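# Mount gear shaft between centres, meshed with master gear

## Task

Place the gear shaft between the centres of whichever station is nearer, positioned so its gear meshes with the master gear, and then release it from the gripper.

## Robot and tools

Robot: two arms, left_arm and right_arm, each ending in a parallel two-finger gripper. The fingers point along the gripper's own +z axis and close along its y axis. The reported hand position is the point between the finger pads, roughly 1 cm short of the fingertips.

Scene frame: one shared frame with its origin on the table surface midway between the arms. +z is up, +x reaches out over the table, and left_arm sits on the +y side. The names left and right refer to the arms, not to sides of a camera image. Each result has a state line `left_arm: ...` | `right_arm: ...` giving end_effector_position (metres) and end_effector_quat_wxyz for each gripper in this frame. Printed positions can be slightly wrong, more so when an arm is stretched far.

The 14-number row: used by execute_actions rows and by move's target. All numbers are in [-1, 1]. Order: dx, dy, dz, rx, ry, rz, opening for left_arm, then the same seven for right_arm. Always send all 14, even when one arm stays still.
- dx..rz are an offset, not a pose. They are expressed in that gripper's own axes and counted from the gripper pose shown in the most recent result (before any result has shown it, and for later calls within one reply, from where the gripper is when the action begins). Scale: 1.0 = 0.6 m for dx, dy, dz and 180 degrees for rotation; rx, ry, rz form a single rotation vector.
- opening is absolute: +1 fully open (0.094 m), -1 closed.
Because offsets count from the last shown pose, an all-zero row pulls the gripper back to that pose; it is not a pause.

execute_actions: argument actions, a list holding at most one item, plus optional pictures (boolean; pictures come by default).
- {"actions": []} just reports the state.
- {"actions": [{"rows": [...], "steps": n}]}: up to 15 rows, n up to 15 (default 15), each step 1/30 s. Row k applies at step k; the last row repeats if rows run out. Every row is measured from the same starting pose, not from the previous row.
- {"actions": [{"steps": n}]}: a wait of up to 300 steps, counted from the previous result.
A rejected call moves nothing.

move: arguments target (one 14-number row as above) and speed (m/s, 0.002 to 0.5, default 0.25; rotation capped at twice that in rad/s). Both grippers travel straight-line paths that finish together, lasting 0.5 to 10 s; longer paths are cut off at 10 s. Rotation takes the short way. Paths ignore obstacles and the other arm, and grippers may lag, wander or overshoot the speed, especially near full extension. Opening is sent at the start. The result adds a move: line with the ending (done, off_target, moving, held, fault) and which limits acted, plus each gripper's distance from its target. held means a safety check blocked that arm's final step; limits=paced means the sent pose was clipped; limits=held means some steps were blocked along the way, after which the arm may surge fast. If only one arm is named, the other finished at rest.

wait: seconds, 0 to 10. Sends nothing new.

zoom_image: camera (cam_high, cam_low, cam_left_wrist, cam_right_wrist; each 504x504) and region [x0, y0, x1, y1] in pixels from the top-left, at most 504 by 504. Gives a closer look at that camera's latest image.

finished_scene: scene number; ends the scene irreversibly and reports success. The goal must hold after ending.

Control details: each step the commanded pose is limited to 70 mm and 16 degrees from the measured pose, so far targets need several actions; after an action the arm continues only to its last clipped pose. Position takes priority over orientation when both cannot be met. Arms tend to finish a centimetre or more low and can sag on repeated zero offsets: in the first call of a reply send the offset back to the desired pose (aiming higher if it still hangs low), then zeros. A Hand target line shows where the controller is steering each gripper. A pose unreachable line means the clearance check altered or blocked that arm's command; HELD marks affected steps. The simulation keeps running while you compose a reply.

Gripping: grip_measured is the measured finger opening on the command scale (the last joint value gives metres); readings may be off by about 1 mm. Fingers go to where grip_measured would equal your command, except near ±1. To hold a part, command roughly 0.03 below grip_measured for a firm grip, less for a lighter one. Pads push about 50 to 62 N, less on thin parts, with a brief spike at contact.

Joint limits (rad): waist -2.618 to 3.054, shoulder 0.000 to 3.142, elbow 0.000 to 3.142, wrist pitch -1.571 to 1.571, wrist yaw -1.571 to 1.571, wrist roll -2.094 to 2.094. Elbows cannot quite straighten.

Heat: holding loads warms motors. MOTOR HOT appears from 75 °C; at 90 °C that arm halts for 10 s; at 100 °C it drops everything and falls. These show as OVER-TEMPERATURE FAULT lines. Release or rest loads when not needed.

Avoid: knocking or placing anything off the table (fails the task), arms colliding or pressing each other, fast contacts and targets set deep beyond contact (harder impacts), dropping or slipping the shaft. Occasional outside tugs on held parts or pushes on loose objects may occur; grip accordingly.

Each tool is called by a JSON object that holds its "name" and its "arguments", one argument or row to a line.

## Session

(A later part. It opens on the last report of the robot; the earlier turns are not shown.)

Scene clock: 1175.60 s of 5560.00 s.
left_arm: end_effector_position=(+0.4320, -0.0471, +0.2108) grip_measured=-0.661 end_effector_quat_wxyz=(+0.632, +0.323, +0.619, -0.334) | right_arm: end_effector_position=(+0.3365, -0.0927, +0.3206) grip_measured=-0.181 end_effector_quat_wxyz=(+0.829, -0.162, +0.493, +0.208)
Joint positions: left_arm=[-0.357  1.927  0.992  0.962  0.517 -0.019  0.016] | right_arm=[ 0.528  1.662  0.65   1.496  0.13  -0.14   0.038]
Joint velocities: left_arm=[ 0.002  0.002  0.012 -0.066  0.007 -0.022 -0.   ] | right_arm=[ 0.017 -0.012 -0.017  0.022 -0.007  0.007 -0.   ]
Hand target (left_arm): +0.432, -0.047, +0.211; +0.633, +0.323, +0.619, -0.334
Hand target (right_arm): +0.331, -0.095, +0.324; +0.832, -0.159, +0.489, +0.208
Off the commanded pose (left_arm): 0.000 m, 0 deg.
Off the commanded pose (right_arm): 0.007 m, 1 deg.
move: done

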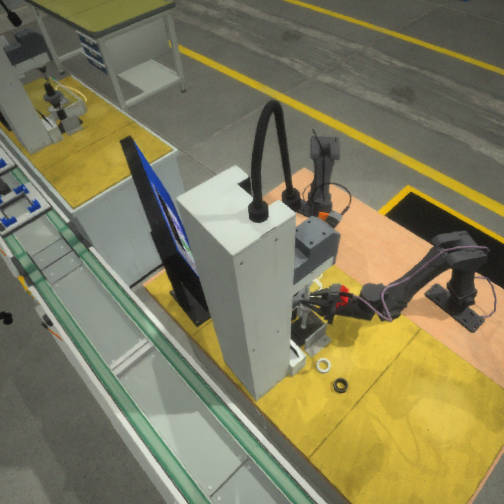

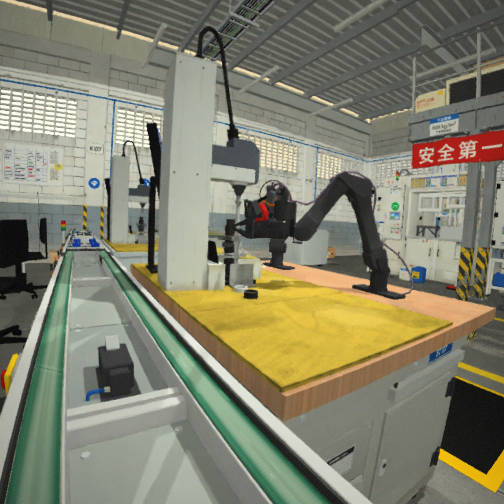

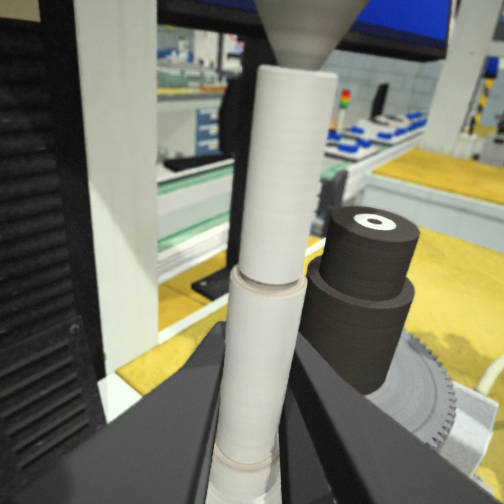

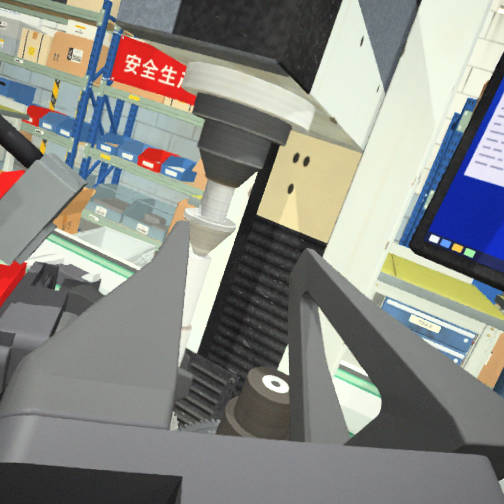

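{"name": "execute_actions", "arguments": {
  "actions": [
    {"rows": [[-0.003, 0.0, 0.0, 0.0, 0.0, 0.0, -0.68, -0.005, 0.0, 0.0, 0.0, 0.0, 0.0, -0.18], [-0.003, 0.0, 0.0, 0.0, 0.0, 0.0, -0.665, -0.005, 0.0, 0.0, 0.0, 0.0, 0.0, -0.18], [-0.003, 0.0, 0.0, 0.0, 0.0, 0.0, -0.65, -0.005, 0.0, 0.0, 0.0, 0.0, 0.0, -0.18], [-0.003, 0.0, 0.0, 0.0, 0.0, 0.0, -0.63, -0.005, 0.0, 0.0, 0.0, 0.0, 0.0, -0.18], [-0.003, 0.0, 0.0, 0.0, 0.0, 0.0, -0.60, -0.005, 0.0, 0.0, 0.0, 0.0, 0.0, -0.18], [-0.003, 0.0, 0.0, 0.0, 0.0, 0.0, -0.56, -0.005, 0.0, 0.0, 0.0, 0.0, 0.0, -0.18], [-0.003, 0.0, 0.0, 0.0, 0.0, 0.0, -0.52, -0.005, 0.0, 0.0, 0.0, 0.0, 0.0, -0.18], [-0.003, 0.0, 0.0, 0.0, 0.0, 0.0, -0.48, -0.005, 0.0, 0.0, 0.0, 0.0, 0.0, -0.18], [-0.003, 0.0, 0.0, 0.0, 0.0, 0.0, -0.44, -0.005, 0.0, 0.0, 0.0, 0.0, 0.0, -0.18], [-0.003, 0.0, 0.0, 0.0, 0.0, 0.0, -0.40, -0.005, 0.0, 0.0, 0.0, 0.0, 0.0, -0.18]], "steps": 15}
  ],
  "pictures": false
}}

{"name": "move", "arguments": {
  "target": [-0.015, 0.0, -0.17, 0.0, 0.0, 0.0, -0.4, -0.005, 0.0, 0.0, 0.0, 0.0, 0.0, -0.18],
  "speed": 0.06
}}

Scene clock: 1187.90 s of 5560.00 s.
left_arm: end_effector_position=(+0.4320, -0.0471, +0.2108) grip_measured=-0.402 end_effector_quat_wxyz=(+0.632, +0.323, +0.620, -0.335) | right_arm: end_effector_position=(+0.3365, -0.0928, +0.3206) grip_measured=-0.181 end_effector_quat_wxyz=(+0.829, -0.162, +0.493, +0.207)
Joint positions: left_arm=[-0.357  1.927  0.992  0.962  0.517 -0.02   0.028] | right_arm=[ 0.528  1.662  0.65   1.496  0.131 -0.14   0.038]
Joint velocities: left_arm=[ 0.007 -0.012 -0.012 -0.051  0.022 -0.037 -0.001] | right_arm=[ 0.012  0.007 -0.012  0.007 -0.022 -0.037  0.   ]
Hand target (left_arm): +0.432, -0.047, +0.213; +0.632, +0.323, +0.619, -0.334
Hand target (right_arm): +0.335, -0.093, +0.323; +0.829, -0.162, +0.493, +0.208
Off the commanded pose (left_arm): 0.002 m, 0 deg.
Off the commanded pose (right_arm): 0.003 m, 0 deg.
Steps of this call (steps 1 to 90: nothing new was sent; then 8.80 s passed at rest; steps 91 to 105: all 15 steps of this action). Readings (end_effector_position):
91: left_arm (+0.4320, -0.0471, +0.2108) | right_arm (+0.3365, -0.0928, +0.3206)
92: left_arm (+0.4320, -0.0471, +0.2108) | right_arm (+0.3365, -0.0928, +0.3206)
94: left_arm (+0.4320, -0.0471, +0.2108) | right_arm (+0.3365, -0.0928, +0.3206)
98: left_arm (+0.4320, -0.0471, +0.2108) | right_arm (+0.3365, -0.0928, +0.3206)
105: the state above

Scene clock: 1190.17 s of 5560.00 s.
left_arm: end_effector_position=(+0.3777, +0.0332, +0.2164) grip_measured=-0.402 end_effector_quat_wxyz=(+0.632, +0.324, +0.619, -0.335) | right_arm: end_effector_position=(+0.3365, -0.0928, +0.3206) grip_measured=-0.181 end_effector_quat_wxyz=(+0.829, -0.162, +0.493, +0.207)
Joint positions: left_arm=[-0.191  1.653  0.664  1.02   0.684 -0.024  0.028] | right_arm=[ 0.528  1.662  0.65   1.496  0.131 -0.14   0.038]
Joint velocities: left_arm=[ 0.007 -0.017 -0.007 -0.051 -0.007  0.007 -0.   ] | right_arm=[ 0.027 -0.017  0.007  0.037  0.051  0.007 -0.   ]
Hand target (left_arm): +0.375, +0.038, +0.218; +0.633, +0.322, +0.619, -0.335
Hand target (right_arm): +0.335, -0.093, +0.323; +0.829, -0.162, +0.493, +0.207
Off the commanded pose (left_arm): 0.005 m, 0 deg.
Off the commanded pose (right_arm): 0.003 m, 0 deg.
move: done

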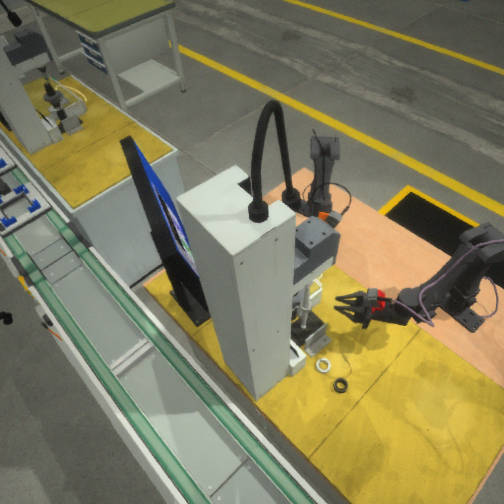

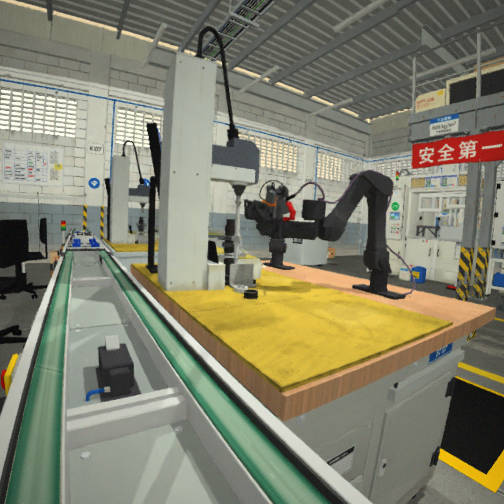

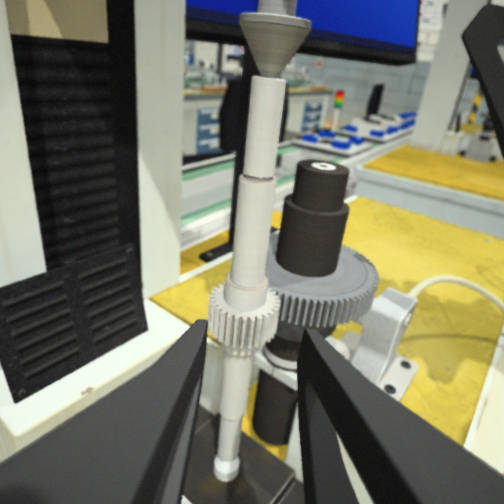

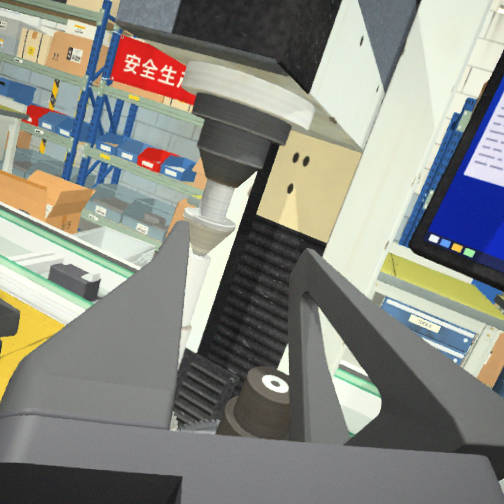

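The shaft is mounted between both centres and its gear sits against the master gear.

{"name": "zoom_image", "arguments": {
  "camera": "cam_left_wrist",
  "region": [190, 250, 390, 370]
}}

Region (190, 250, 390, 370) of cam_left_wrist's 504x504 image, scaled by 2.520, with more detail than that image has; it fills the top 302 rows of this view, and the rest is white.

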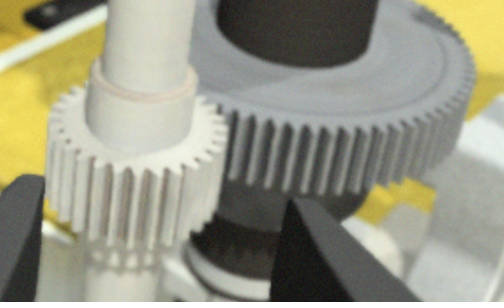

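{"name": "finished_scene", "arguments": {
  "scene": 1
}}

The scene is finished: the task was done.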